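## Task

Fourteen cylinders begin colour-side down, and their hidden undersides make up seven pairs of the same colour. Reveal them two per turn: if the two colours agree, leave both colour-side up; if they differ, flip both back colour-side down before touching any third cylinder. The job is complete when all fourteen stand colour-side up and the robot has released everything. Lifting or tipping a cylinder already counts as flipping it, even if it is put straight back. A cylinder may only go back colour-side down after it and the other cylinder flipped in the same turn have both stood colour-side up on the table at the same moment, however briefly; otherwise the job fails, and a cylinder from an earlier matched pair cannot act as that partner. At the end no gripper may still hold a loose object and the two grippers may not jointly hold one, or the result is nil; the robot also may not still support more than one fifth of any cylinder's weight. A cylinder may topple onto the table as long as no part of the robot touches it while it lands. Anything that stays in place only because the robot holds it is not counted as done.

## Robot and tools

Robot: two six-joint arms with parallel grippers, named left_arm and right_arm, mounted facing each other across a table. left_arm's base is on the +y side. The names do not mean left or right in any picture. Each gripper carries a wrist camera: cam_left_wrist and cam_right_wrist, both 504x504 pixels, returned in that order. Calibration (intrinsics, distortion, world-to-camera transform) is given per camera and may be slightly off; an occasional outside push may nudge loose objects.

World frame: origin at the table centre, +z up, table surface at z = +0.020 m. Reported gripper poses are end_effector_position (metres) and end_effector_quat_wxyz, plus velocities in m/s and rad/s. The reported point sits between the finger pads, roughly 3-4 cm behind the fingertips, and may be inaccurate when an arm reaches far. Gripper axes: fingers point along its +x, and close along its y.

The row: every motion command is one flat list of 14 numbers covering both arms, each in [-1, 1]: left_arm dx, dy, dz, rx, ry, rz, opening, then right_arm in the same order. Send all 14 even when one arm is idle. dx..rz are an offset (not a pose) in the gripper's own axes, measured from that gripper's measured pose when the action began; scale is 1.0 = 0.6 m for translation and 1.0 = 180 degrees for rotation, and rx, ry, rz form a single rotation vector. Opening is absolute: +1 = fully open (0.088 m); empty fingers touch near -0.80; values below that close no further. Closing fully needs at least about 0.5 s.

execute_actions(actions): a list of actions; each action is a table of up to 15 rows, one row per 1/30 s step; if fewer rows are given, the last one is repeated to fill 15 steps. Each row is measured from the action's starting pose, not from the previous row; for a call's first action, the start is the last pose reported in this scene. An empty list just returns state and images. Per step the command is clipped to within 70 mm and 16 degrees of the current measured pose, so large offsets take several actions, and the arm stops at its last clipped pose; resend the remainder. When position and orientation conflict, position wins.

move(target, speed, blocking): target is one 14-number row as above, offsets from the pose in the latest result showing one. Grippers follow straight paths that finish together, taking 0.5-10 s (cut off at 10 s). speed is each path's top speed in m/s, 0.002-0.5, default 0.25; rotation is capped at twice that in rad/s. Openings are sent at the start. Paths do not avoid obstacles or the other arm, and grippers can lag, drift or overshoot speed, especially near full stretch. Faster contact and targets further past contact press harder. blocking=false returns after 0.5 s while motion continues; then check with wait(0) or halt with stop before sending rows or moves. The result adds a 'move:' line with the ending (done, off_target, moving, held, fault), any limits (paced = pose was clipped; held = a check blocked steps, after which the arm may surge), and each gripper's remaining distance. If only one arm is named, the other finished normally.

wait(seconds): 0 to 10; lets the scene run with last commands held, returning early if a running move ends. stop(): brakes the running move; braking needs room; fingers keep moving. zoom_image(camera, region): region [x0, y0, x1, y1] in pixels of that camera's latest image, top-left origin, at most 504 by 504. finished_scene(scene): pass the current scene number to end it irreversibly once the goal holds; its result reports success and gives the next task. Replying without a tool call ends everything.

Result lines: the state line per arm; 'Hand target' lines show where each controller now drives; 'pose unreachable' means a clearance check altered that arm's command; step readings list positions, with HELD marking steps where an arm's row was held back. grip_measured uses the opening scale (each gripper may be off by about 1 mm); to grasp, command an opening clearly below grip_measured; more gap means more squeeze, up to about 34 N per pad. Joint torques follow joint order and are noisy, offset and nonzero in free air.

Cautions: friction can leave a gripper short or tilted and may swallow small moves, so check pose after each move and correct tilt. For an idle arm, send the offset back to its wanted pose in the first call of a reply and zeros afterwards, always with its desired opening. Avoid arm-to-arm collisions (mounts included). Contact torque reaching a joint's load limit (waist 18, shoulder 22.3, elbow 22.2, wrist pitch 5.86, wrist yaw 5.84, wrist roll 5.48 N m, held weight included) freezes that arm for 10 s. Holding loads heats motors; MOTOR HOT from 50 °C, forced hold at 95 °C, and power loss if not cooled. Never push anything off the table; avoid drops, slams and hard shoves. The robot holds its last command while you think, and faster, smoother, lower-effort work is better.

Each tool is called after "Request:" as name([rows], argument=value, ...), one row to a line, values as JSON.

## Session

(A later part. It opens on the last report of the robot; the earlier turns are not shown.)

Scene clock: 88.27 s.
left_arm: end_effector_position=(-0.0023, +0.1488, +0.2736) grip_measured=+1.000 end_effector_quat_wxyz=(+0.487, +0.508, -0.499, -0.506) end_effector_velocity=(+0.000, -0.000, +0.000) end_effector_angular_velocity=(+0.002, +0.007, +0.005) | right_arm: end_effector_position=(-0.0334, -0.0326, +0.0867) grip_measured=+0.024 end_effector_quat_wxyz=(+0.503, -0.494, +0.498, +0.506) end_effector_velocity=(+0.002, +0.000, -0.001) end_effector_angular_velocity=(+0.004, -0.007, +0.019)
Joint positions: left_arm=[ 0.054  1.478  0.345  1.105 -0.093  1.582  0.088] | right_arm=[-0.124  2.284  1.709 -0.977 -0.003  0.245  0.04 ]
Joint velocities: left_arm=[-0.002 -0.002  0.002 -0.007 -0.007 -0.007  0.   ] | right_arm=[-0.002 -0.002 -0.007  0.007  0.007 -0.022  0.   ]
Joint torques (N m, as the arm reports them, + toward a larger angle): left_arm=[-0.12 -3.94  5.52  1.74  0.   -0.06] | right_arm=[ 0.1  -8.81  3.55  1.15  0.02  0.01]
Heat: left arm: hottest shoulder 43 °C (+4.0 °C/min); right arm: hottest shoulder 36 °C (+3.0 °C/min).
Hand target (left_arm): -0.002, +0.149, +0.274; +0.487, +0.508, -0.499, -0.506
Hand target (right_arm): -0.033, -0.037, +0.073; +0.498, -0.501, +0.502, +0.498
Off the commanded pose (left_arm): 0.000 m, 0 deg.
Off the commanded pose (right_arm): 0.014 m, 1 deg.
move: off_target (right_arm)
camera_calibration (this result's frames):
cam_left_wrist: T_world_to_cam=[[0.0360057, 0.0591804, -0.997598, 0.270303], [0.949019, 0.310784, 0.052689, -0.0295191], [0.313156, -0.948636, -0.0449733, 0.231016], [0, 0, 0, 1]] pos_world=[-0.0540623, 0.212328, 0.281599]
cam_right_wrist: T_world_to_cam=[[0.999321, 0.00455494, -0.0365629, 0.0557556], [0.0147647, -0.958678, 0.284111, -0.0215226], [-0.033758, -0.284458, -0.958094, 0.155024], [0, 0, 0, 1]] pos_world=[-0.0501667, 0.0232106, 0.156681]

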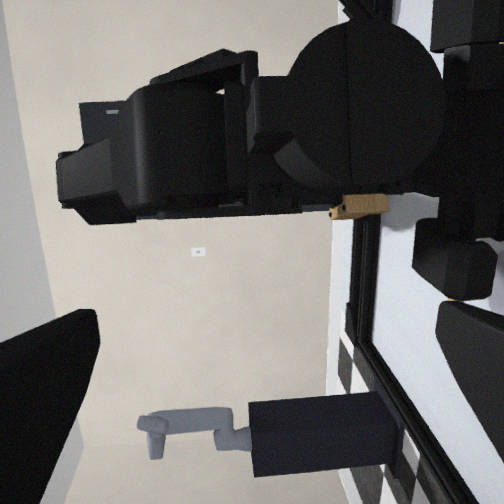

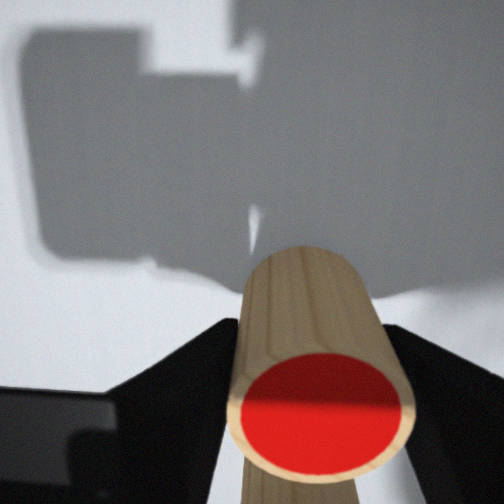

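Request:
execute_actions([
  [[0,0,0,0,0,0,1,0,0,0,0,0,0,0.55]],
  [[0,0,0,0,0,0,1,0.015,0,0.004,0,0,0,0.55]],
])

Request:
wait(seconds=2)

Request:
execute_actions([
  [[0,0,0,0,0,0,1,0,0,0,0,0,0,-0.3]],
  [[0,0,0,0,0,0,1,0,0,0,0,0,0,-0.3]],
])

Request:
move(target=[0,0,0,0,0,0,1,-0.13,0,0,0,0,0,-0.3], speed=0.15)

Request:
move(target=[0,0,0,0,0,0.01,1,-0.198,-0.053,-0.065,0,-0.495,0,-0.3], speed=0.4)

Scene clock: 92.70 s.
left_arm: end_effector_position=(-0.0023, +0.1488, +0.2736) grip_measured=+1.000 end_effector_quat_wxyz=(+0.487, +0.508, -0.499, -0.506) end_effector_velocity=(+0.002, +0.001, -0.002) end_effector_angular_velocity=(+0.007, +0.006, +0.010) | right_arm: end_effector_position=(-0.0343, -0.0289, +0.0853) grip_measured=+0.550 end_effector_quat_wxyz=(+0.505, -0.489, +0.495, +0.511) end_effector_velocity=(-0.000, +0.001, -0.002) end_effector_angular_velocity=(+0.001, +0.008, -0.010)
Joint positions: left_arm=[ 0.054  1.478  0.345  1.105 -0.093  1.582  0.088] | right_arm=[-0.124  2.287  1.708 -0.957 -0.003  0.245  0.066]
Joint velocities: left_arm=[ 0.002 -0.002 -0.002 -0.007 -0.007 -0.007  0.   ] | right_arm=[-0.002  0.002 -0.002  0.007 -0.007  0.007 -0.   ]
Joint torques (N m, as the arm reports them, + toward a larger angle): left_arm=[-0.06 -4.06  5.66  1.77 -0.01 -0.04] | right_arm=[-0.04 -9.35  5.38  0.33 -0.01 -0.04]
Heat: left arm: hottest shoulder 42 °C (+2.0 °C/min); right arm: hottest shoulder 37 °C (+4.0 °C/min).
Hand target (left_arm): -0.002, +0.149, +0.274; +0.487, +0.508, -0.499, -0.506
Hand target (right_arm): -0.033, -0.030, +0.077; +0.503, -0.494, +0.498, +0.506
Off the commanded pose (left_arm): 0.000 m, 0 deg.
Off the commanded pose (right_arm): 0.008 m, 1 deg.
Step readings (end_effector_position; steps 1 to 15: 1st action; 16 to 30: 2nd action):
0: left_arm (-0.0023, +0.1488, +0.2736) | right_arm (-0.0335, -0.0323, +0.0863)
1: left_arm (-0.0023, +0.1488, +0.2736) | right_arm (-0.0335, -0.0323, +0.0863)
2: left_arm (-0.0023, +0.1488, +0.2736) | right_arm (-0.0335, -0.0323, +0.0863)
4: left_arm (-0.0023, +0.1488, +0.2736) | right_arm (-0.0336, -0.0320, +0.0863)
8: left_arm (-0.0023, +0.1488, +0.2736) | right_arm (-0.0335, -0.0325, +0.0863)
15: left_arm (-0.0023, +0.1488, +0.2736) | right_arm (-0.0333, -0.0328, +0.0863)
16: left_arm (-0.0023, +0.1488, +0.2736) | right_arm (-0.0335, -0.0323, +0.0863)
17: left_arm (-0.0023, +0.1488, +0.2736) | right_arm (-0.0337, -0.0312, +0.0863)
19: left_arm (-0.0023, +0.1488, +0.2736) | right_arm (-0.0340, -0.0299, +0.0860)
23: left_arm (-0.0023, +0.1488, +0.2736) | right_arm (-0.0343, -0.0291, +0.0856)
30: end_effector_position above
camera_calibration (this result's frames):
cam_left_wrist: T_world_to_cam=[[0.0360057, 0.0591804, -0.997598, 0.270303], [0.949019, 0.310784, 0.052689, -0.0295191], [0.313156, -0.948636, -0.0449733, 0.231016], [0, 0, 0, 1]] pos_world=[-0.0540623, 0.212328, 0.281599]
cam_right_wrist: T_world_to_cam=[[0.999168, 0.00516785, -0.040445, 0.0569557], [0.0158601, -0.963078, 0.268755, -0.0163139], [-0.0375628, -0.269173, -0.962359, 0.155354], [0, 0, 0, 1]] pos_world=[-0.0508141, 0.0258113, 0.156194]

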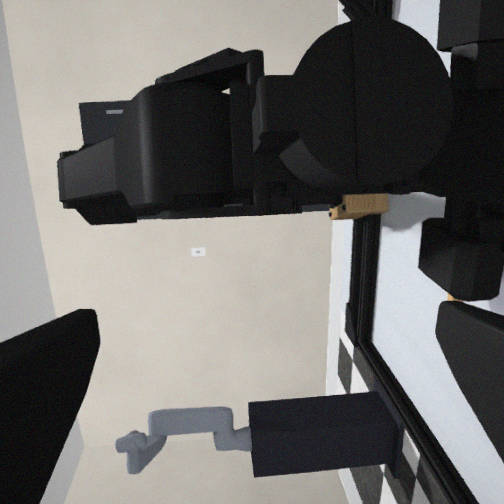

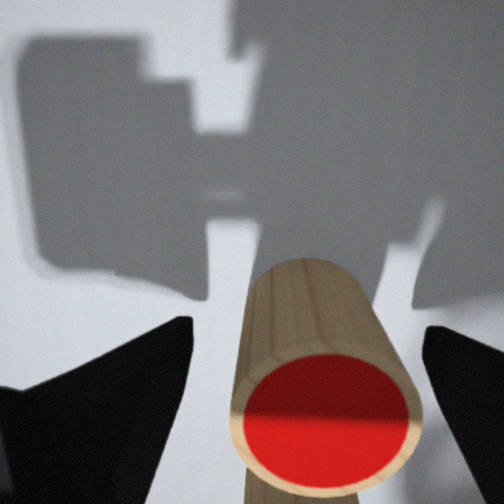

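Scene clock: 94.70 s.
left_arm: end_effector_position=(-0.0023, +0.1488, +0.2736) grip_measured=+1.000 end_effector_quat_wxyz=(+0.487, +0.508, -0.499, -0.506) end_effector_velocity=(+0.002, +0.001, +0.002) end_effector_angular_velocity=(-0.007, +0.008, +0.010) | right_arm: end_effector_position=(-0.0343, -0.0289, +0.0849) grip_measured=+0.550 end_effector_quat_wxyz=(+0.505, -0.489, +0.495, +0.511) end_effector_velocity=(-0.002, -0.003, +0.000) end_effector_angular_velocity=(-0.012, +0.019, +0.006)
Joint positions: left_arm=[ 0.054  1.478  0.345  1.105 -0.093  1.582  0.088] | right_arm=[-0.124  2.288  1.708 -0.956 -0.003  0.245  0.066]
Joint velocities: left_arm=[ 0.002 -0.002 -0.002  0.007 -0.007 -0.007  0.   ] | right_arm=[-0.002 -0.002 -0.002 -0.007 -0.022 -0.007 -0.   ]
Joint torques (N m, as the arm reports them, + toward a larger angle): left_arm=[-0.05 -4.03  5.54  1.76 -0.05 -0.02] | right_arm=[-0.06 -9.34  5.39  0.33  0.01 -0.04]
Heat: left arm: hottest shoulder 42 °C (+1.0 °C/min); right arm: hottest shoulder 37 °C (+4.0 °C/min).
Hand target (left_arm): -0.002, +0.149, +0.274; +0.487, +0.508, -0.499, -0.506
Hand target (right_arm): -0.033, -0.030, +0.077; +0.503, -0.494, +0.498, +0.506
Off the commanded pose (left_arm): 0.000 m, 0 deg.
Off the commanded pose (right_arm): 0.008 m, 1 deg.
wait: 2.00 s; at rest by 0.17 s
camera_calibration (this result's frames):
cam_left_wrist: T_world_to_cam=[[0.0360057, 0.0591804, -0.997598, 0.270303], [0.949019, 0.310784, 0.052689, -0.0295191], [0.313156, -0.948636, -0.0449733, 0.231016], [0, 0, 0, 1]] pos_world=[-0.0540623, 0.212328, 0.281599]
cam_right_wrist: T_world_to_cam=[[0.999172, 0.00515289, -0.0403549, 0.056936], [0.0158353, -0.962978, 0.269113, -0.0162529], [-0.0374742, -0.26953, -0.962263, 0.155035], [0, 0, 0, 1]] pos_world=[-0.0508217, 0.025842, 0.155856]

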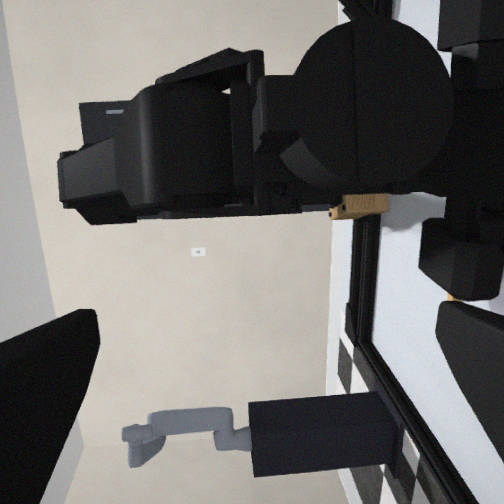

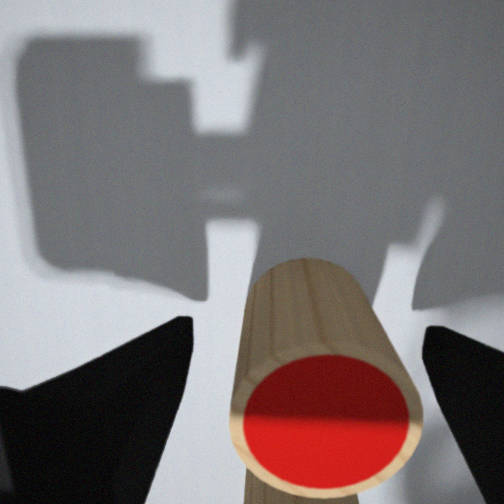

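Scene clock: 95.70 s.
left_arm: end_effector_position=(-0.0023, +0.1489, +0.2735) grip_measured=+1.000 end_effector_quat_wxyz=(+0.487, +0.508, -0.499, -0.506) end_effector_velocity=(-0.002, +0.001, -0.002) end_effector_angular_velocity=(+0.007, -0.008, -0.010) | right_arm: end_effector_position=(-0.0343, -0.0290, +0.0849) grip_measured=+0.024 end_effector_quat_wxyz=(+0.505, -0.489, +0.495, +0.511) end_effector_velocity=(+0.001, -0.005, +0.000) end_effector_angular_velocity=(-0.023, +0.001, +0.020)
Joint positions: left_arm=[ 0.054  1.478  0.345  1.105 -0.093  1.582  0.088] | right_arm=[-0.125  2.288  1.708 -0.957 -0.004  0.245  0.04 ]
Joint velocities: left_arm=[-0.002 -0.002 -0.002 -0.007  0.007  0.007  0.   ] | right_arm=[-0.002 -0.002 -0.002 -0.022 -0.007 -0.022 -0.   ]
Joint torques (N m, as the arm reports them, + toward a larger angle): left_arm=[ 0.02 -3.93  5.61  1.75 -0.02 -0.05] | right_arm=[  0.02 -11.15   5.4    0.16   0.    -0.02]
Heat: left arm: hottest shoulder 42 °C (+1.0 °C/min); right arm: hottest shoulder 37 °C (+4.0 °C/min).
Hand target (left_arm): -0.002, +0.149, +0.273; +0.487, +0.508, -0.499, -0.506
Hand target (right_arm): -0.034, -0.029, +0.085; +0.505, -0.489, +0.495, +0.511
Off the commanded pose (left_arm): 0.000 m, 0 deg.
Off the commanded pose (right_arm): 0.000 m, 0 deg.
Step readings (end_effector_position; steps 1 to 15: 1st action; 16 to 30: 2nd action):
0: left_arm (-0.0023, +0.1488, +0.2736) | right_arm (-0.0343, -0.0289, +0.0849)
1: left_arm (-0.0023, +0.1488, +0.2736) | right_arm (-0.0343, -0.0289, +0.0849)
2: left_arm (-0.0023, +0.1488, +0.2736) | right_arm (-0.0343, -0.0289, +0.0849)
4: left_arm (-0.0023, +0.1488, +0.2736) | right_arm (-0.0343, -0.0289, +0.0849)
8: left_arm (-0.0023, +0.1489, +0.2735) | right_arm (-0.0343, -0.0290, +0.0849)
15: left_arm (-0.0023, +0.1489, +0.2735) | right_arm (-0.0343, -0.0290, +0.0849)
16: left_arm (-0.0023, +0.1489, +0.2735) | right_arm (-0.0343, -0.0290, +0.0849)
17: left_arm (-0.0023, +0.1489, +0.2735) | right_arm (-0.0343, -0.0290, +0.0849)
19: left_arm (-0.0023, +0.1489, +0.2735) | right_arm (-0.0343, -0.0290, +0.0849)
23: left_arm (-0.0023, +0.1489, +0.2735) | right_arm (-0.0343, -0.0290, +0.0849)
30: end_effector_position above
camera_calibration (this result's frames):
cam_left_wrist: T_world_to_cam=[[0.0360447, 0.059559, -0.997574, 0.270093], [0.949017, 0.310764, 0.0528441, -0.0295823], [0.313158, -0.948619, -0.0453211, 0.231173], [0, 0, 0, 1]] pos_world=[-0.0540547, 0.212401, 0.281478]
cam_right_wrist: T_world_to_cam=[[0.999132, 0.00478424, -0.0413751, 0.0569956], [0.0157797, -0.96281, 0.26972, -0.0163797], [-0.0385459, -0.270138, -0.96205, 0.154939], [0, 0, 0, 1]] pos_world=[-0.0507154, 0.0258117, 0.155835]

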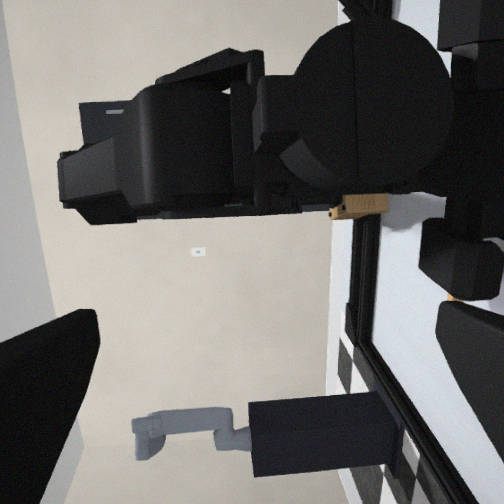

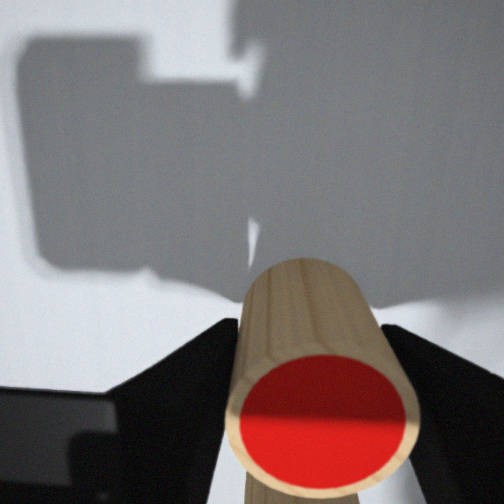

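Scene clock: 96.67 s.
left_arm: end_effector_position=(-0.0023, +0.1489, +0.2735) grip_measured=+1.000 end_effector_quat_wxyz=(+0.487, +0.508, -0.499, -0.506) end_effector_velocity=(-0.002, +0.001, -0.002) end_effector_angular_velocity=(+0.008, +0.021, -0.009) | right_arm: end_effector_position=(-0.0330, -0.0340, +0.1563) grip_measured=+0.024 end_effector_quat_wxyz=(+0.502, -0.494, +0.499, +0.505) end_effector_velocity=(+0.001, +0.004, +0.007) end_effector_angular_velocity=(+0.015, +0.011, +0.000)
Joint positions: left_arm=[ 0.054  1.478  0.345  1.105 -0.093  1.582  0.088] | right_arm=[-0.125  2.217  1.879 -1.216 -0.004  0.245  0.04 ]
Joint velocities: left_arm=[-0.002 -0.002 -0.002 -0.007  0.007 -0.022  0.   ] | right_arm=[-0.007 -0.002  0.022 -0.007 -0.007 -0.007 -0.   ]
Joint torques (N m, as the arm reports them, + toward a larger angle): left_arm=[-0.09 -4.08  5.54  1.75  0.01 -0.05] | right_arm=[ -0.06 -11.88   7.06  -0.12  -0.01  -0.04]
Heat: left arm: hottest shoulder 42 °C (+1.0 °C/min); right arm: hottest shoulder 38 °C (+5.0 °C/min).
Hand target (left_arm): -0.002, +0.149, +0.273; +0.487, +0.508, -0.499, -0.506
Hand target (right_arm): -0.033, -0.031, +0.163; +0.505, -0.488, +0.495, +0.511
Off the commanded pose (left_arm): 0.000 m, 0 deg.
Off the commanded pose (right_arm): 0.007 m, 1 deg.
move: done
camera_calibration (this result's frames):
cam_left_wrist: T_world_to_cam=[[0.0360447, 0.059559, -0.997574, 0.270093], [0.949017, 0.310764, 0.0528441, -0.0295823], [0.313158, -0.948619, -0.0453211, 0.231173], [0, 0, 0, 1]] pos_world=[-0.0540547, 0.212401, 0.281478]
cam_right_wrist: T_world_to_cam=[[0.999295, 0.00412877, -0.0373122, 0.0580886], [0.0146297, -0.958182, 0.285784, -0.0428112], [-0.0345719, -0.286129, -0.957567, 0.221184], [0, 0, 0, 1]] pos_world=[-0.0497746, 0.0220263, 0.226201]

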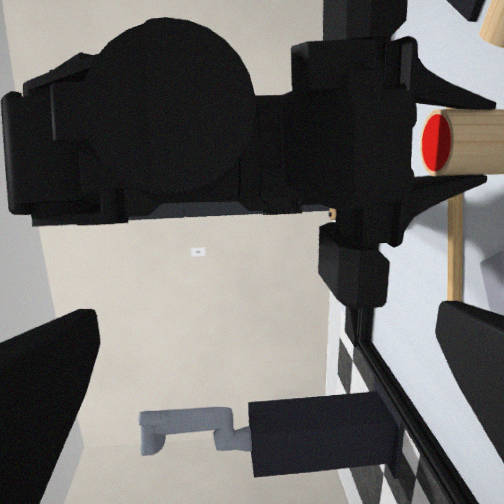

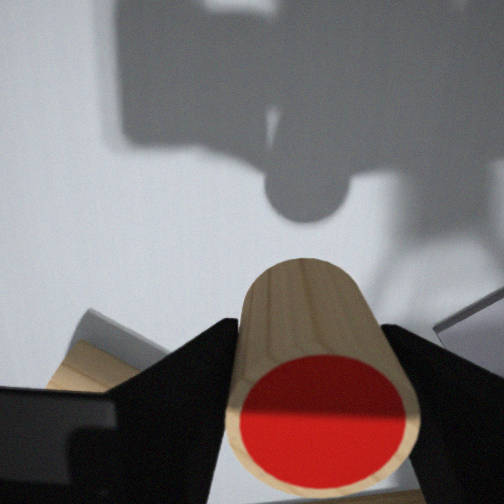

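Scene clock: 99.23 s.
left_arm: end_effector_position=(-0.0024, +0.1480, +0.2773) grip_measured=+1.000 end_effector_quat_wxyz=(+0.498, +0.497, -0.508, -0.497) end_effector_velocity=(+0.000, +0.001, +0.002) end_effector_angular_velocity=(-0.007, +0.008, +0.005) | right_arm: end_effector_position=(-0.0012, -0.0740, +0.2823) grip_measured=+0.024 end_effector_quat_wxyz=(+0.704, +0.016, +0.005, +0.710) end_effector_velocity=(+0.002, -0.000, -0.001) end_effector_angular_velocity=(+0.007, -0.005, -0.010)
Joint positions: left_arm=[ 0.054  1.508  0.339  1.182 -0.093  1.582  0.088] | right_arm=[-0.065  1.451  0.463  1.003  0.295  0.025  0.04 ]
Joint velocities: left_arm=[-0.002 -0.002 -0.002  0.007 -0.007 -0.007  0.   ] | right_arm=[-0.002  0.007 -0.007  0.022  0.007 -0.007 -0.   ]
Joint torques (N m, as the arm reports them, + toward a larger angle): left_arm=[-0.08 -3.4   4.78  2.01  0.04  0.05] | right_arm=[-0.18 -4.37  4.35  2.11  0.01 -0.18]
Heat: left arm: hottest shoulder 41 °C (+0.0 °C/min); right arm: hottest shoulder 38 °C (+5.0 °C/min).
Hand target (left_arm): -0.002, +0.149, +0.274; +0.495, +0.500, -0.507, -0.498
Hand target (right_arm): +0.000, -0.075, +0.275; +0.705, +0.006, +0.007, +0.709
Off the commanded pose (left_arm): 0.004 m, 1 deg.
Off the commanded pose (right_arm): 0.008 m, 2 deg.
move: done
camera_calibration (this result's frames):
cam_left_wrist: T_world_to_cam=[[0.0319067, 0.0193928, -0.999303, 0.280372], [0.949202, 0.312559, 0.0363726, -0.0251257], [0.313046, -0.9497, -0.00843499, 0.220478], [0, 0, 0, 1]] pos_world=[-0.0541162, 0.211804, 0.28295]
cam_right_wrist: T_world_to_cam=[[0.998979, 0.0382179, -0.0240809, 0.0299276], [-0.0121645, -0.285798, -0.958213, 0.283206], [-0.0435032, 0.957528, -0.285041, 0.233682], [0, 0, 0, 1]] pos_world=[-0.0162861, -0.143961, 0.338701]

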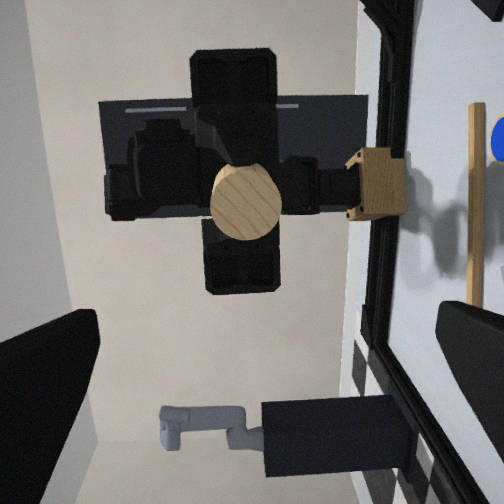

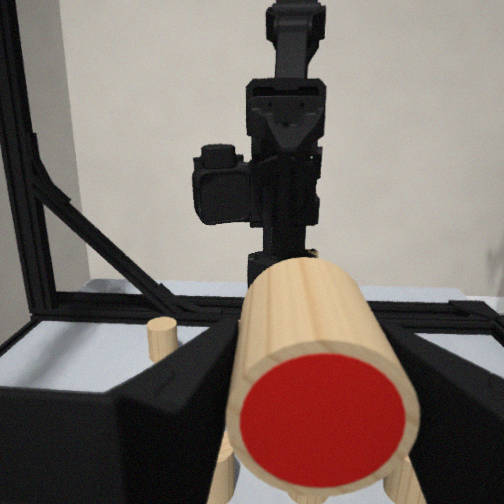

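Request:
move(target=[0.291,0.012,0,0,0,-0.003,1,0,0,0,0,0,0,-0.3], speed=0.13)

Scene clock: 111.67 s.
left_arm: end_effector_position=(-0.0036, -0.0238, +0.2870) grip_measured=+1.000 end_effector_quat_wxyz=(+0.497, +0.500, -0.505, -0.498) end_effector_velocity=(+0.002, -0.002, -0.002) end_effector_angular_velocity=(+0.007, +0.022, +0.019) | right_arm: end_effector_position=(-0.0012, -0.0741, +0.2816) grip_measured=+0.024 end_effector_quat_wxyz=(+0.704, +0.015, +0.005, +0.710) end_effector_velocity=(+0.000, -0.000, -0.002) end_effector_angular_velocity=(-0.007, -0.010, +0.005)
Joint positions: left_arm=[ 0.095  2.021  1.069  0.956 -0.056  1.582  0.088] | right_arm=[-0.065  1.452  0.462  1.005  0.295  0.024  0.04 ]
Joint velocities: left_arm=[-0.002  0.007  0.007 -0.007 -0.022 -0.022  0.   ] | right_arm=[-0.002 -0.002 -0.002 -0.007 -0.007 -0.007 -0.   ]
Joint torques (N m, as the arm reports them, + toward a larger angle): left_arm=[ 0.37 -7.27  7.36  1.59  0.22 -0.05] | right_arm=[ 0.06 -5.47  5.85  1.7   0.01 -0.01]
Heat: left arm: hottest shoulder 40 °C (-2.0 °C/min); right arm: hottest shoulder 36 °C (+2.0 °C/min).
Hand target (left_arm): -0.003, -0.027, +0.286; +0.496, +0.499, -0.506, -0.499
Hand target (right_arm): -0.001, -0.074, +0.282; +0.704, +0.016, +0.005, +0.710
Off the commanded pose (left_arm): 0.003 m, 0 deg.
Off the commanded pose (right_arm): 0.001 m, 0 deg.
move: done
camera_calibration (this result's frames):
cam_left_wrist: T_world_to_cam=[[0.0328284, 0.027834, -0.999073, 0.293616], [0.948085, 0.315499, 0.0399427, 0.0283979], [0.316318, -0.948518, -0.0160316, 0.0599636], [0, 0, 0, 1]] pos_world=[-0.0555302, 0.0397445, 0.293171]
cam_right_wrist: T_world_to_cam=[[0.999006, 0.0381811, -0.0230187, 0.0295872], [-0.0111092, -0.286837, -0.957915, 0.28242], [-0.0431769, 0.957218, -0.286128, 0.233868], [0, 0, 0, 1]] pos_world=[-0.0163226, -0.143984, 0.338131]

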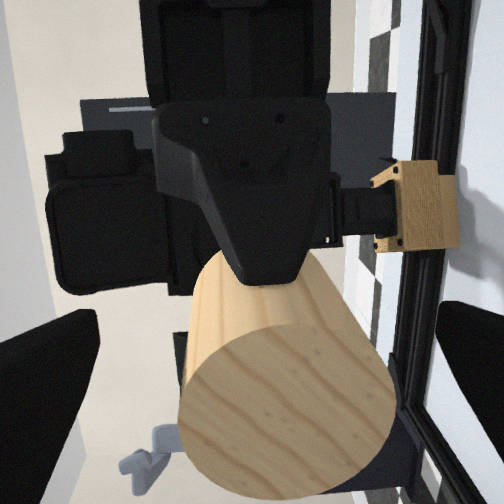

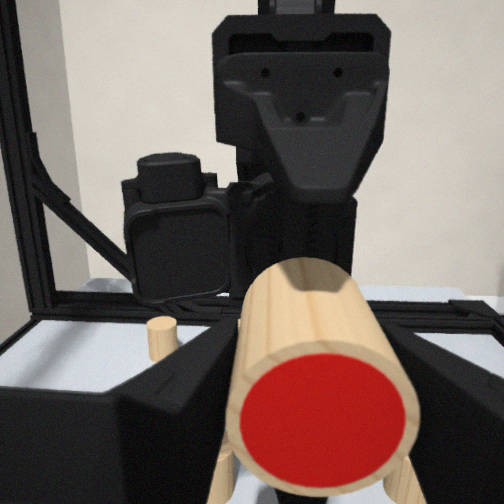

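Request:
execute_actions([
  [[0,0,0,0,0,0,-0.3,0,0,0,0,0,0,-0.3]],
  [[0,0,0,0,0,0,-0.3,0,0,0,0,0,0,-0.3]],
  [[0,0,0,0,0,0,-0.3,0,0,0,0,0,0,1]],
])

Request:
move(target=[-0.1,0,0,0,0,0,-0.3,-0.1,0,0,-0.007,0,0,1], speed=0.15)

Request:
move(target=[-0.333,-0.222,0.11,0,0,-0.497,-0.3,0.047,0.047,-0.213,0,0.51,0,0.55], speed=0.4)

Scene clock: 115.80 s.
left_arm: end_effector_position=(-0.0036, -0.0241, +0.2866) grip_measured=+0.040 end_effector_quat_wxyz=(+0.496, +0.501, -0.505, -0.498) end_effector_velocity=(-0.002, +0.000, -0.004) end_effector_angular_velocity=(+0.012, -0.008, -0.010) | right_arm: end_effector_position=(-0.0012, -0.0741, +0.2816) grip_measured=+0.998 end_effector_quat_wxyz=(+0.704, +0.015, +0.005, +0.710) end_effector_velocity=(+0.000, -0.001, -0.003) end_effector_angular_velocity=(-0.016, -0.027, +0.005)
Joint positions: left_arm=[ 0.095  2.022  1.07   0.954 -0.056  1.582  0.041] | right_arm=[-0.065  1.452  0.462  1.005  0.295  0.024  0.088]
Joint velocities: left_arm=[-0.002  0.002 -0.002 -0.007  0.007  0.007 -0.   ] | right_arm=[-0.002 -0.007 -0.002 -0.022 -0.007 -0.022  0.005]
Joint torques (N m, as the arm reports them, + toward a larger angle): left_arm=[-0.02 -8.07  6.17  1.77 -0.02 -0.04] | right_arm=[ 0.04 -5.35  5.75  1.82  0.01 -0.02]
Heat: left arm: hottest shoulder 41 °C (-2.0 °C/min); right arm: hottest shoulder 36 °C (+2.0 °C/min).
Hand target (left_arm): -0.004, -0.024, +0.287; +0.497, +0.500, -0.505, -0.498
Hand target (right_arm): -0.001, -0.074, +0.282; +0.704, +0.015, +0.005, +0.710
Off the commanded pose (left_arm): 0.000 m, 0 deg.
Off the commanded pose (right_arm): 0.000 m, 0 deg.
Step readings (end_effector_position; steps 1 to 15: 1st action; 16 to 30: 2nd action; 31 to 45: 3rd action):
0: left_arm (-0.0036, -0.0241, +0.2867) | right_arm (-0.0012, -0.0741, +0.2816)
1: left_arm (-0.0036, -0.0241, +0.2867) | right_arm (-0.0012, -0.0741, +0.2816)
2: left_arm (-0.0036, -0.0241, +0.2867) | right_arm (-0.0012, -0.0741, +0.2816)
4: left_arm (-0.0036, -0.0241, +0.2867) | right_arm (-0.0012, -0.0741, +0.2816)
8: left_arm (-0.0036, -0.0241, +0.2867) | right_arm (-0.0012, -0.0741, +0.2816)
15: left_arm (-0.0036, -0.0241, +0.2867) | right_arm (-0.0012, -0.0741, +0.2816)
16: left_arm (-0.0036, -0.0241, +0.2867) | right_arm (-0.0012, -0.0741, +0.2816)
17: left_arm (-0.0036, -0.0241, +0.2867) | right_arm (-0.0012, -0.0741, +0.2816)
19: left_arm (-0.0036, -0.0241, +0.2867) | right_arm (-0.0012, -0.0741, +0.2816)
23: left_arm (-0.0036, -0.0241, +0.2867) | right_arm (-0.0012, -0.0741, +0.2816)
30: left_arm (-0.0036, -0.0241, +0.2867) | right_arm (-0.0012, -0.0741, +0.2816)
31: left_arm (-0.0036, -0.0241, +0.2867) | right_arm (-0.0012, -0.0741, +0.2816)
32: left_arm (-0.0036, -0.0241, +0.2867) | right_arm (-0.0012, -0.0741, +0.2816)
34: left_arm (-0.0036, -0.0241, +0.2867) | right_arm (-0.0012, -0.0741, +0.2816)
38: left_arm (-0.0036, -0.0241, +0.2866) | right_arm (-0.0012, -0.0741, +0.2816)
45: end_effector_position above
camera_calibration (this result's frames):
cam_left_wrist: T_world_to_cam=[[0.0329232, 0.0293555, -0.999027, 0.293184], [0.948081, 0.315437, 0.0405131, 0.0283536], [0.31632, -0.948492, -0.0174461, 0.0601089], [0, 0, 0, 1]] pos_world=[-0.0555477, 0.0394624, 0.292799]
cam_right_wrist: T_world_to_cam=[[0.999006, 0.0381811, -0.0230187, 0.0295872], [-0.0111092, -0.286837, -0.957915, 0.28242], [-0.0431769, 0.957218, -0.286128, 0.233868], [0, 0, 0, 1]] pos_world=[-0.0163226, -0.143984, 0.338131]

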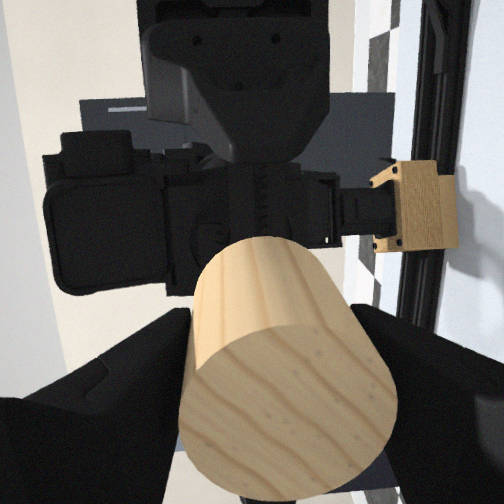

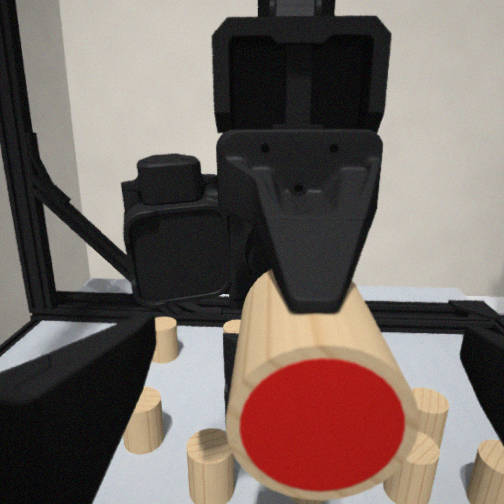

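Scene clock: 116.70 s.
left_arm: end_effector_position=(-0.0034, +0.0336, +0.2803) grip_measured=+0.039 end_effector_quat_wxyz=(+0.491, +0.504, -0.502, -0.503) end_effector_velocity=(+0.002, +0.003, +0.005) end_effector_angular_velocity=(-0.012, +0.008, +0.020) | right_arm: end_effector_position=(-0.0013, -0.1310, +0.2852) grip_measured=+1.000 end_effector_quat_wxyz=(+0.703, +0.015, -0.002, +0.711) end_effector_velocity=(-0.001, -0.003, -0.005) end_effector_angular_velocity=(-0.025, -0.018, +0.010)
Joint positions: left_arm=[ 0.086  1.859  0.806  1.04  -0.061  1.582  0.041] | right_arm=[0.026 1.177 0.289 0.913 0.384 0.008 0.088]
Joint velocities: left_arm=[-0.002 -0.017 -0.012  0.007 -0.022 -0.007 -0.   ] | right_arm=[ 0.002 -0.017 -0.007 -0.037 -0.007 -0.007  0.   ]
Joint torques (N m, as the arm reports them, + toward a larger angle): left_arm=[-0.26 -8.2   5.39  2.1  -0.2  -0.04] | right_arm=[ 0.2  -4.37  4.52  1.56  0.07 -0.17]
Heat: left arm: hottest shoulder 41 °C (-2.0 °C/min); right arm: hottest shoulder 36 °C (+2.0 °C/min).
Hand target (left_arm): -0.004, +0.036, +0.287; +0.496, +0.500, -0.505, -0.498
Hand target (right_arm): -0.001, -0.134, +0.281; +0.704, +0.008, -0.002, +0.710
Off the commanded pose (left_arm): 0.006 m, 1 deg.
Off the commanded pose (right_arm): 0.005 m, 1 deg.
move: done
camera_calibration (this result's frames):
cam_left_wrist: T_world_to_cam=[[0.0340977, 0.0444325, -0.99843, 0.284578], [0.949231, 0.311158, 0.0462647, 0.00874017], [0.312725, -0.949319, -0.0315669, 0.118684], [0, 0, 0, 1]] pos_world=[-0.0551155, 0.0973053, 0.287473]
cam_right_wrist: T_world_to_cam=[[0.999162, 0.0392001, -0.0117333, 0.028871], [-0.000402072, -0.277328, -0.960775, 0.271637], [-0.0409165, 0.959975, -0.27708, 0.287077], [0, 0, 0, 1]] pos_world=[-0.0169914, -0.201386, 0.340864]

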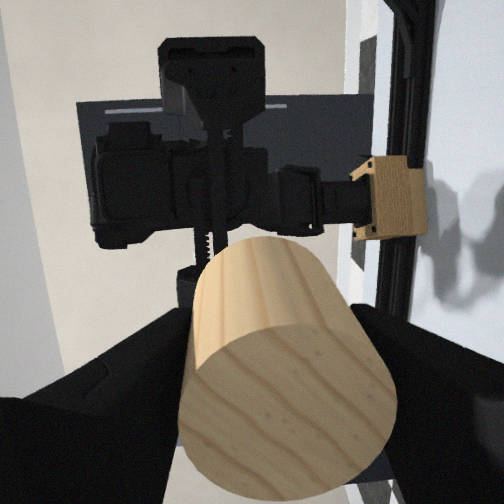

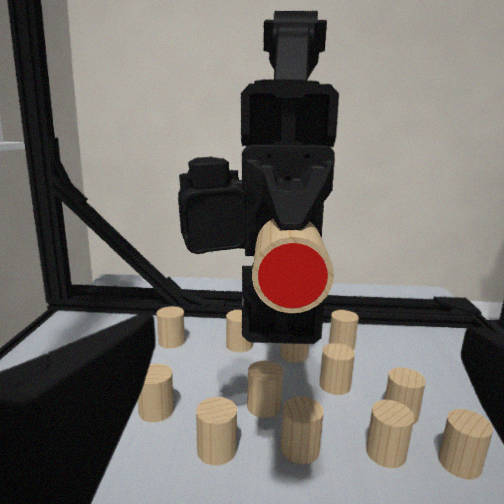

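Scene clock: 119.27 s.
left_arm: end_effector_position=(-0.0646, +0.2368, +0.1480) grip_measured=+0.037 end_effector_quat_wxyz=(-0.002, +0.711, +0.000, -0.703) end_effector_velocity=(+0.003, +0.002, -0.003) end_effector_angular_velocity=(+0.010, -0.026, +0.005) | right_arm: end_effector_position=(-0.0310, -0.1017, +0.1609) grip_measured=+0.550 end_effector_quat_wxyz=(+0.499, -0.497, +0.501, +0.502) end_effector_velocity=(+0.000, -0.002, +0.000) end_effector_angular_velocity=(-0.019, +0.002, -0.010)
Joint positions: left_arm=[-0.145  1.755  1.079 -0.902 -0.01   1.272  0.041] | right_arm=[-0.086  1.96   1.506 -1.113 -0.006  0.283  0.066]
Joint velocities: left_arm=[-0.002  0.007 -0.002 -0.007 -0.022 -0.007 -0.   ] | right_arm=[-0.002  0.007  0.012 -0.022 -0.007  0.007 -0.   ]
Joint torques (N m, as the arm reports them, + toward a larger angle): left_arm=[-0.26 -5.04  6.58 -0.02  0.24 -0.1 ] | right_arm=[-0.16 -7.69  7.08 -0.05 -0.09 -0.17]
Heat: left arm: hottest shoulder 41 °C (-2.0 °C/min); right arm: hottest shoulder 36 °C (+2.0 °C/min).
Hand target (left_arm): -0.067, +0.235, +0.149; -0.003, +0.709, +0.001, -0.705
Hand target (right_arm): -0.031, -0.100, +0.158; +0.496, -0.500, +0.503, +0.501
Off the commanded pose (left_arm): 0.002 m, 0 deg.
Off the commanded pose (right_arm): 0.003 m, 1 deg.
move: done
camera_calibration (this result's frames):
cam_left_wrist: T_world_to_cam=[[0.0245771, 0.999042, 0.0362183, -0.234257], [0.942656, -0.0352224, 0.331902, 0.0490927], [0.33286, 0.0259842, -0.942618, 0.231659], [0, 0, 0, 1]] pos_world=[-0.11763, 0.229743, 0.210556]
cam_right_wrist: T_world_to_cam=[[0.999343, 0.00407057, -0.036004, 0.05632], [0.0146149, -0.954536, 0.297738, -0.110621], [-0.0331551, -0.298069, -0.953968, 0.204544], [0, 0, 0, 1]] pos_world=[-0.0478846, -0.0448532, 0.230092]

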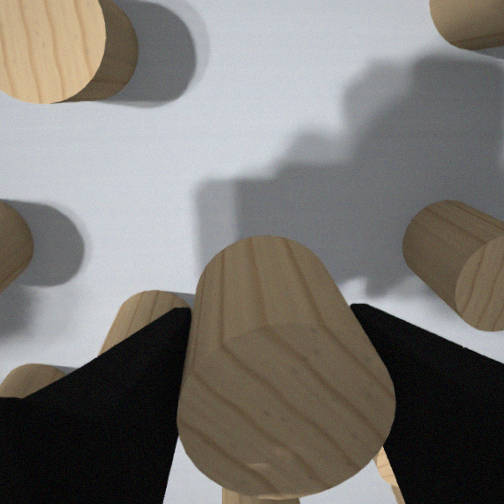

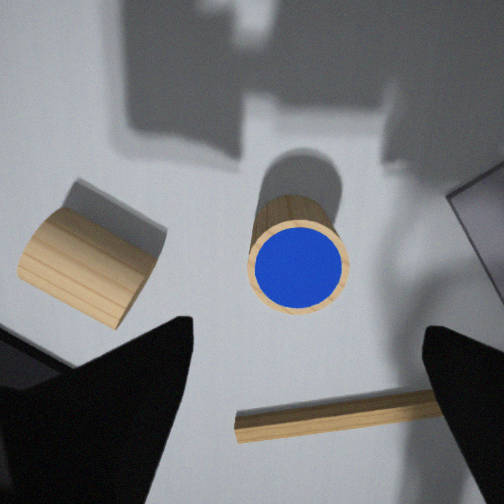

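Request:
move(target=[0.133,0,0.012,0,-0.004,0,-0.3,0.148,-0.004,-0.002,0,0.003,0,0.55], speed=0.07)

Request:
execute_actions([
  [[0,0,0,0,0,0,0.5,0,0,0,0,0,0,-0.3]],
  [[0,0,0,0,0,0,0.5,0,0,0,0,0,0,-0.3]],
])

Request:
move(target=[-0.13,0,0,0,0,0,0.5,-0.13,0,0,0,0,0,-0.3], speed=0.15)

Request:
move(target=[-0.228,0.288,-0.11,0,0,0.503,1,-0.2,-0.048,0.045,0,-0.495,0,-0.3], speed=0.4)

Scene clock: 124.93 s.
left_arm: end_effector_position=(-0.0687, +0.2359, +0.0739) grip_measured=+0.034 end_effector_quat_wxyz=(-0.000, +0.708, -0.003, -0.706) end_effector_velocity=(+0.004, +0.002, +0.001) end_effector_angular_velocity=(+0.000, -0.023, +0.005) | right_arm: end_effector_position=(-0.0313, -0.0984, +0.0802) grip_measured=+0.550 end_effector_quat_wxyz=(+0.502, -0.492, +0.499, +0.506) end_effector_velocity=(+0.003, -0.003, -0.001) end_effector_angular_velocity=(-0.014, +0.004, +0.000)
Joint positions: left_arm=[-0.154  1.919  0.944 -0.594 -0.005  1.264  0.041] | right_arm=[-0.088  2.068  1.323 -0.807 -0.006  0.283  0.066]
Joint velocities: left_arm=[-0.002 -0.007 -0.007 -0.007 -0.022 -0.007 -0.   ] | right_arm=[-0.007 -0.002 -0.007 -0.007 -0.007 -0.007 -0.   ]
Joint torques (N m, as the arm reports them, + toward a larger angle): left_arm=[-0.36 -4.42  4.04  1.41  0.26 -0.1 ] | right_arm=[-0.18 -7.72  3.63  0.33 -0.08 -0.13]
Heat: left arm: hottest shoulder 41 °C (-2.0 °C/min); right arm: hottest shoulder 36 °C (+1.0 °C/min).
Hand target (left_arm): -0.070, +0.238, +0.068; -0.003, +0.707, +0.000, -0.707
Hand target (right_arm): -0.029, -0.103, +0.072; +0.497, -0.500, +0.504, +0.500
Off the commanded pose (left_arm): 0.006 m, 0 deg.
Off the commanded pose (right_arm): 0.009 m, 1 deg.
move: off_target (right_arm)
camera_calibration (this result's frames):
cam_left_wrist: T_world_to_cam=[[0.0255792, 0.999246, 0.0292093, -0.23009], [0.945171, -0.0336903, 0.324833, 0.0778086], [0.325573, 0.0192988, -0.94532, 0.164543], [0, 0, 0, 1]] pos_world=[-0.121228, 0.229362, 0.136992]
cam_right_wrist: T_world_to_cam=[[0.999177, 0.00309273, -0.0404408, 0.0539337], [0.014466, -0.958686, 0.284097, -0.0827382], [-0.0378914, -0.284449, -0.957942, 0.129988], [0, 0, 0, 1]] pos_world=[-0.047767, -0.042512, 0.150207]

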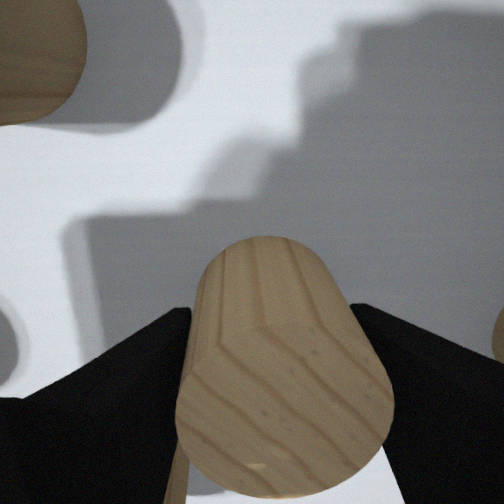

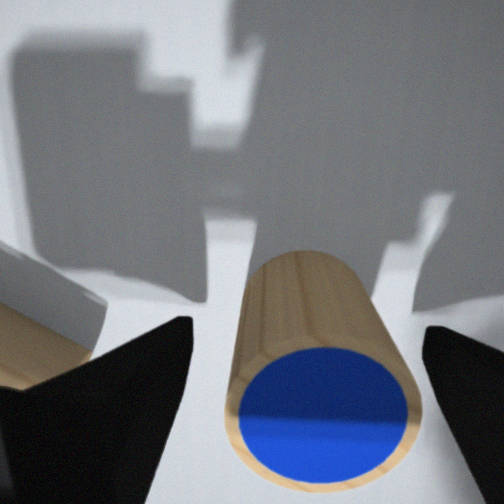

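Scene clock: 125.93 s.
left_arm: end_effector_position=(-0.0688, +0.2356, +0.0737) grip_measured=+0.500 end_effector_quat_wxyz=(+0.000, +0.708, -0.003, -0.706) end_effector_velocity=(-0.003, +0.000, +0.000) end_effector_angular_velocity=(-0.005, +0.009, -0.000) | right_arm: end_effector_position=(-0.0315, -0.0984, +0.0802) grip_measured=+0.024 end_effector_quat_wxyz=(+0.502, -0.492, +0.500, +0.507) end_effector_velocity=(+0.002, -0.007, -0.001) end_effector_angular_velocity=(-0.028, -0.001, +0.005)
Joint positions: left_arm=[-0.154  1.92   0.944 -0.591 -0.005  1.264  0.063] | right_arm=[-0.088  2.068  1.323 -0.807 -0.007  0.283  0.04 ]
Joint velocities: left_arm=[-0.007 -0.002 -0.002  0.007  0.007 -0.007 -0.   ] | right_arm=[-0.002 -0.002 -0.007 -0.022 -0.007 -0.007 -0.   ]
Joint torques (N m, as the arm reports them, + toward a larger angle): left_arm=[-0.01 -5.98  4.56  0.26  0.04  0.01] | right_arm=[ 0.04 -9.4   5.    0.13  0.01 -0.02]
Heat: left arm: hottest shoulder 41 °C (-2.0 °C/min); right arm: hottest shoulder 36 °C (+1.0 °C/min).
Hand target (left_arm): -0.069, +0.236, +0.074; +0.000, +0.708, -0.003, -0.706
Hand target (right_arm): -0.031, -0.098, +0.080; +0.502, -0.492, +0.500, +0.507
Off the commanded pose (left_arm): 0.000 m, 0 deg.
Off the commanded pose (right_arm): 0.000 m, 0 deg.
Step readings (end_effector_position; steps 1 to 15: 1st action; 16 to 30: 2nd action):
0: left_arm (-0.0687, +0.2359, +0.0739) | right_arm (-0.0313, -0.0984, +0.0802)
1: left_arm (-0.0687, +0.2359, +0.0739) | right_arm (-0.0313, -0.0984, +0.0802)
2: left_arm (-0.0687, +0.2359, +0.0739) | right_arm (-0.0313, -0.0984, +0.0802)
4: left_arm (-0.0690, +0.2349, +0.0737) | right_arm (-0.0313, -0.0984, +0.0802)
8: left_arm (-0.0689, +0.2354, +0.0737) | right_arm (-0.0315, -0.0984, +0.0802)
15: left_arm (-0.0688, +0.2356, +0.0737) | right_arm (-0.0315, -0.0984, +0.0802)
16: left_arm (-0.0688, +0.2356, +0.0737) | right_arm (-0.0315, -0.0984, +0.0802)
17: left_arm (-0.0688, +0.2356, +0.0737) | right_arm (-0.0315, -0.0984, +0.0802)
19: left_arm (-0.0688, +0.2356, +0.0737) | right_arm (-0.0315, -0.0984, +0.0802)
23: left_arm (-0.0688, +0.2356, +0.0737) | right_arm (-0.0315, -0.0984, +0.0802)
30: end_effector_position above
camera_calibration (this result's frames):
cam_left_wrist: T_world_to_cam=[[0.0255925, 0.999287, 0.0277459, -0.229667], [0.945323, -0.0332188, 0.32444, 0.0779131], [0.325131, 0.0179256, -0.945499, 0.164621], [0, 0, 0, 1]] pos_world=[-0.121299, 0.229141, 0.136744]
cam_right_wrist: T_world_to_cam=[[0.999132, 0.00310188, -0.0415405, 0.0541869], [0.0147998, -0.958596, 0.284385, -0.0827855], [-0.0389384, -0.284752, -0.95781, 0.129895], [0, 0, 0, 1]] pos_world=[-0.0478567, -0.0425379, 0.150209]

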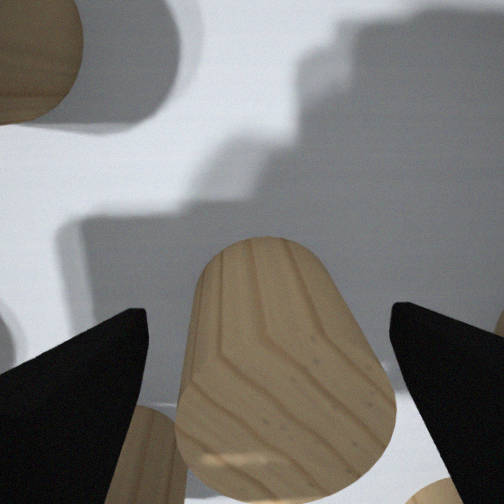

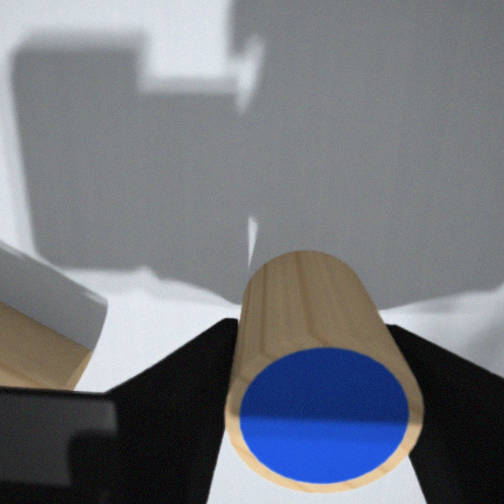

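Scene clock: 126.93 s.
left_arm: end_effector_position=(-0.0680, +0.2385, +0.1461) grip_measured=+0.500 end_effector_quat_wxyz=(-0.006, +0.710, +0.003, -0.704) end_effector_velocity=(+0.000, -0.001, +0.002) end_effector_angular_velocity=(-0.005, -0.006, +0.005) | right_arm: end_effector_position=(-0.0303, -0.1027, +0.1518) grip_measured=+0.024 end_effector_quat_wxyz=(+0.499, -0.498, +0.503, +0.501) end_effector_velocity=(-0.000, +0.000, +0.003) end_effector_angular_velocity=(+0.000, +0.008, +0.005)
Joint positions: left_arm=[-0.155  1.761  1.079 -0.902 -0.005  1.264  0.063] | right_arm=[-0.088  1.966  1.479 -1.082 -0.007  0.283  0.04 ]
Joint velocities: left_arm=[-0.002 -0.002  0.007 -0.007 -0.007 -0.007  0.   ] | right_arm=[-0.002 -0.002  0.007 -0.007 -0.007 -0.007 -0.   ]
Joint torques (N m, as the arm reports them, + toward a larger angle): left_arm=[-0.37 -6.97  6.52 -0.02  0.05 -0.07] | right_arm=[ -0.08 -10.08   6.91  -0.07   0.    -0.06]
Heat: left arm: hottest shoulder 41 °C (-2.0 °C/min); right arm: hottest shoulder 37 °C (+2.0 °C/min).
Hand target (left_arm): -0.070, +0.236, +0.152; +0.000, +0.708, -0.003, -0.706
Hand target (right_arm): -0.030, -0.100, +0.158; +0.502, -0.492, +0.500, +0.507
Off the commanded pose (left_arm): 0.006 m, 1 deg.
Off the commanded pose (right_arm): 0.007 m, 1 deg.
move: done
camera_calibration (this result's frames):
cam_left_wrist: T_world_to_cam=[[0.0257843, 0.99869, 0.0442051, -0.236844], [0.94359, -0.0389164, 0.32882, 0.0543372], [0.33011, 0.0332331, -0.943357, 0.229174], [0, 0, 0, 1]] pos_world=[-0.120818, 0.231032, 0.208795]
cam_right_wrist: T_world_to_cam=[[0.99933, 0.00241498, -0.0365288, 0.0551375], [0.0133168, -0.953443, 0.301279, -0.109315], [-0.0341005, -0.301563, -0.952836, 0.195054], [0, 0, 0, 1]] pos_world=[-0.0469934, -0.0455378, 0.220803]

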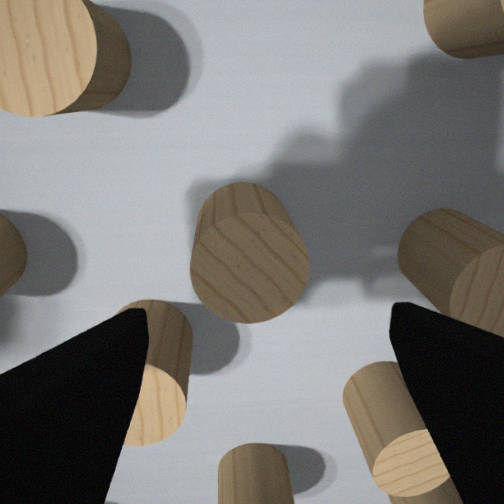

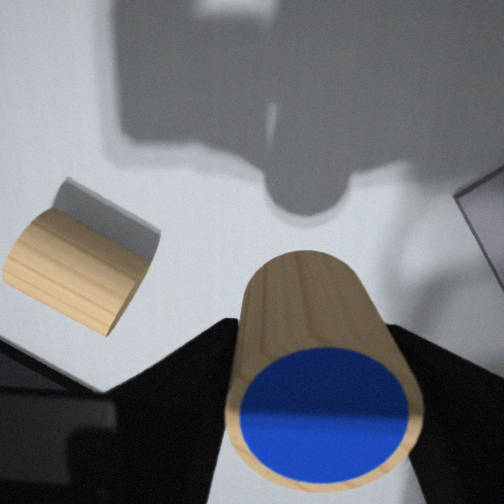

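Scene clock: 129.53 s.
left_arm: end_effector_position=(-0.0051, +0.0668, +0.2814) grip_measured=+1.000 end_effector_quat_wxyz=(+0.493, +0.503, -0.503, -0.501) end_effector_velocity=(-0.000, -0.000, -0.005) end_effector_angular_velocity=(+0.007, +0.021, +0.005) | right_arm: end_effector_position=(-0.0014, -0.0748, +0.2795) grip_measured=+0.024 end_effector_quat_wxyz=(+0.706, +0.010, +0.010, +0.709) end_effector_velocity=(+0.002, +0.000, -0.002) end_effector_angular_velocity=(-0.002, -0.008, -0.010)
Joint positions: left_arm=[ 0.072  1.758  0.667  1.084 -0.076  1.582  0.088] | right_arm=[-0.06   1.446  0.463  0.982  0.304  0.029  0.04 ]
Joint velocities: left_arm=[-0.002  0.012 -0.002  0.007 -0.007 -0.022  0.   ] | right_arm=[-0.002  0.007 -0.002  0.007  0.007 -0.007 -0.   ]
Joint torques (N m, as the arm reports them, + toward a larger angle): left_arm=[ 0.19 -5.34  6.75  2.02  0.19  0.02] | right_arm=[-0.26 -4.43  4.21  2.02 -0.1  -0.16]
Heat: left arm: hottest shoulder 41 °C (-2.0 °C/min); right arm: hottest shoulder 37 °C (+1.0 °C/min).
Hand target (left_arm): -0.005, +0.064, +0.283; +0.493, +0.501, -0.507, -0.499
Hand target (right_arm): -0.000, -0.076, +0.272; +0.705, -0.000, +0.012, +0.709
Off the commanded pose (left_arm): 0.003 m, 0 deg.
Off the commanded pose (right_arm): 0.008 m, 2 deg.
move: done
camera_calibration (this result's frames):
cam_left_wrist: T_world_to_cam=[[0.034122, 0.0387727, -0.998665, 0.284635], [0.948753, 0.312862, 0.0445634, 0.000360498], [0.314172, -0.949007, -0.0261103, 0.149198], [0, 0, 0, 1]] pos_world=[-0.0569282, 0.130441, 0.288135]
cam_right_wrist: T_world_to_cam=[[0.99917, 0.0332905, -0.0234846, 0.0295883], [-0.0123799, -0.301086, -0.953517, 0.277861], [-0.0388139, 0.953016, -0.300424, 0.237545], [0, 0, 0, 1]] pos_world=[-0.0169038, -0.143709, 0.337004]

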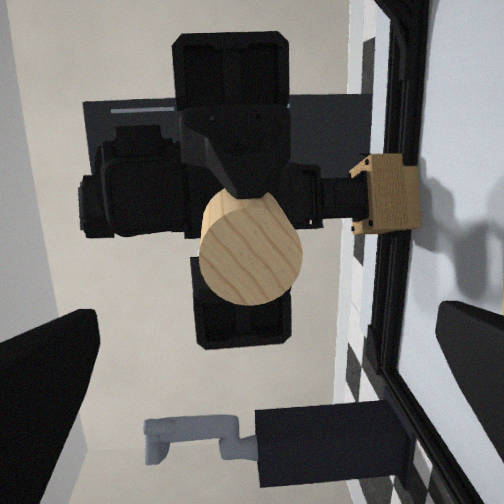

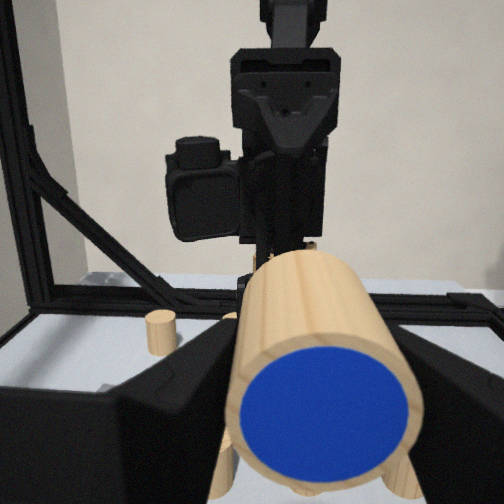

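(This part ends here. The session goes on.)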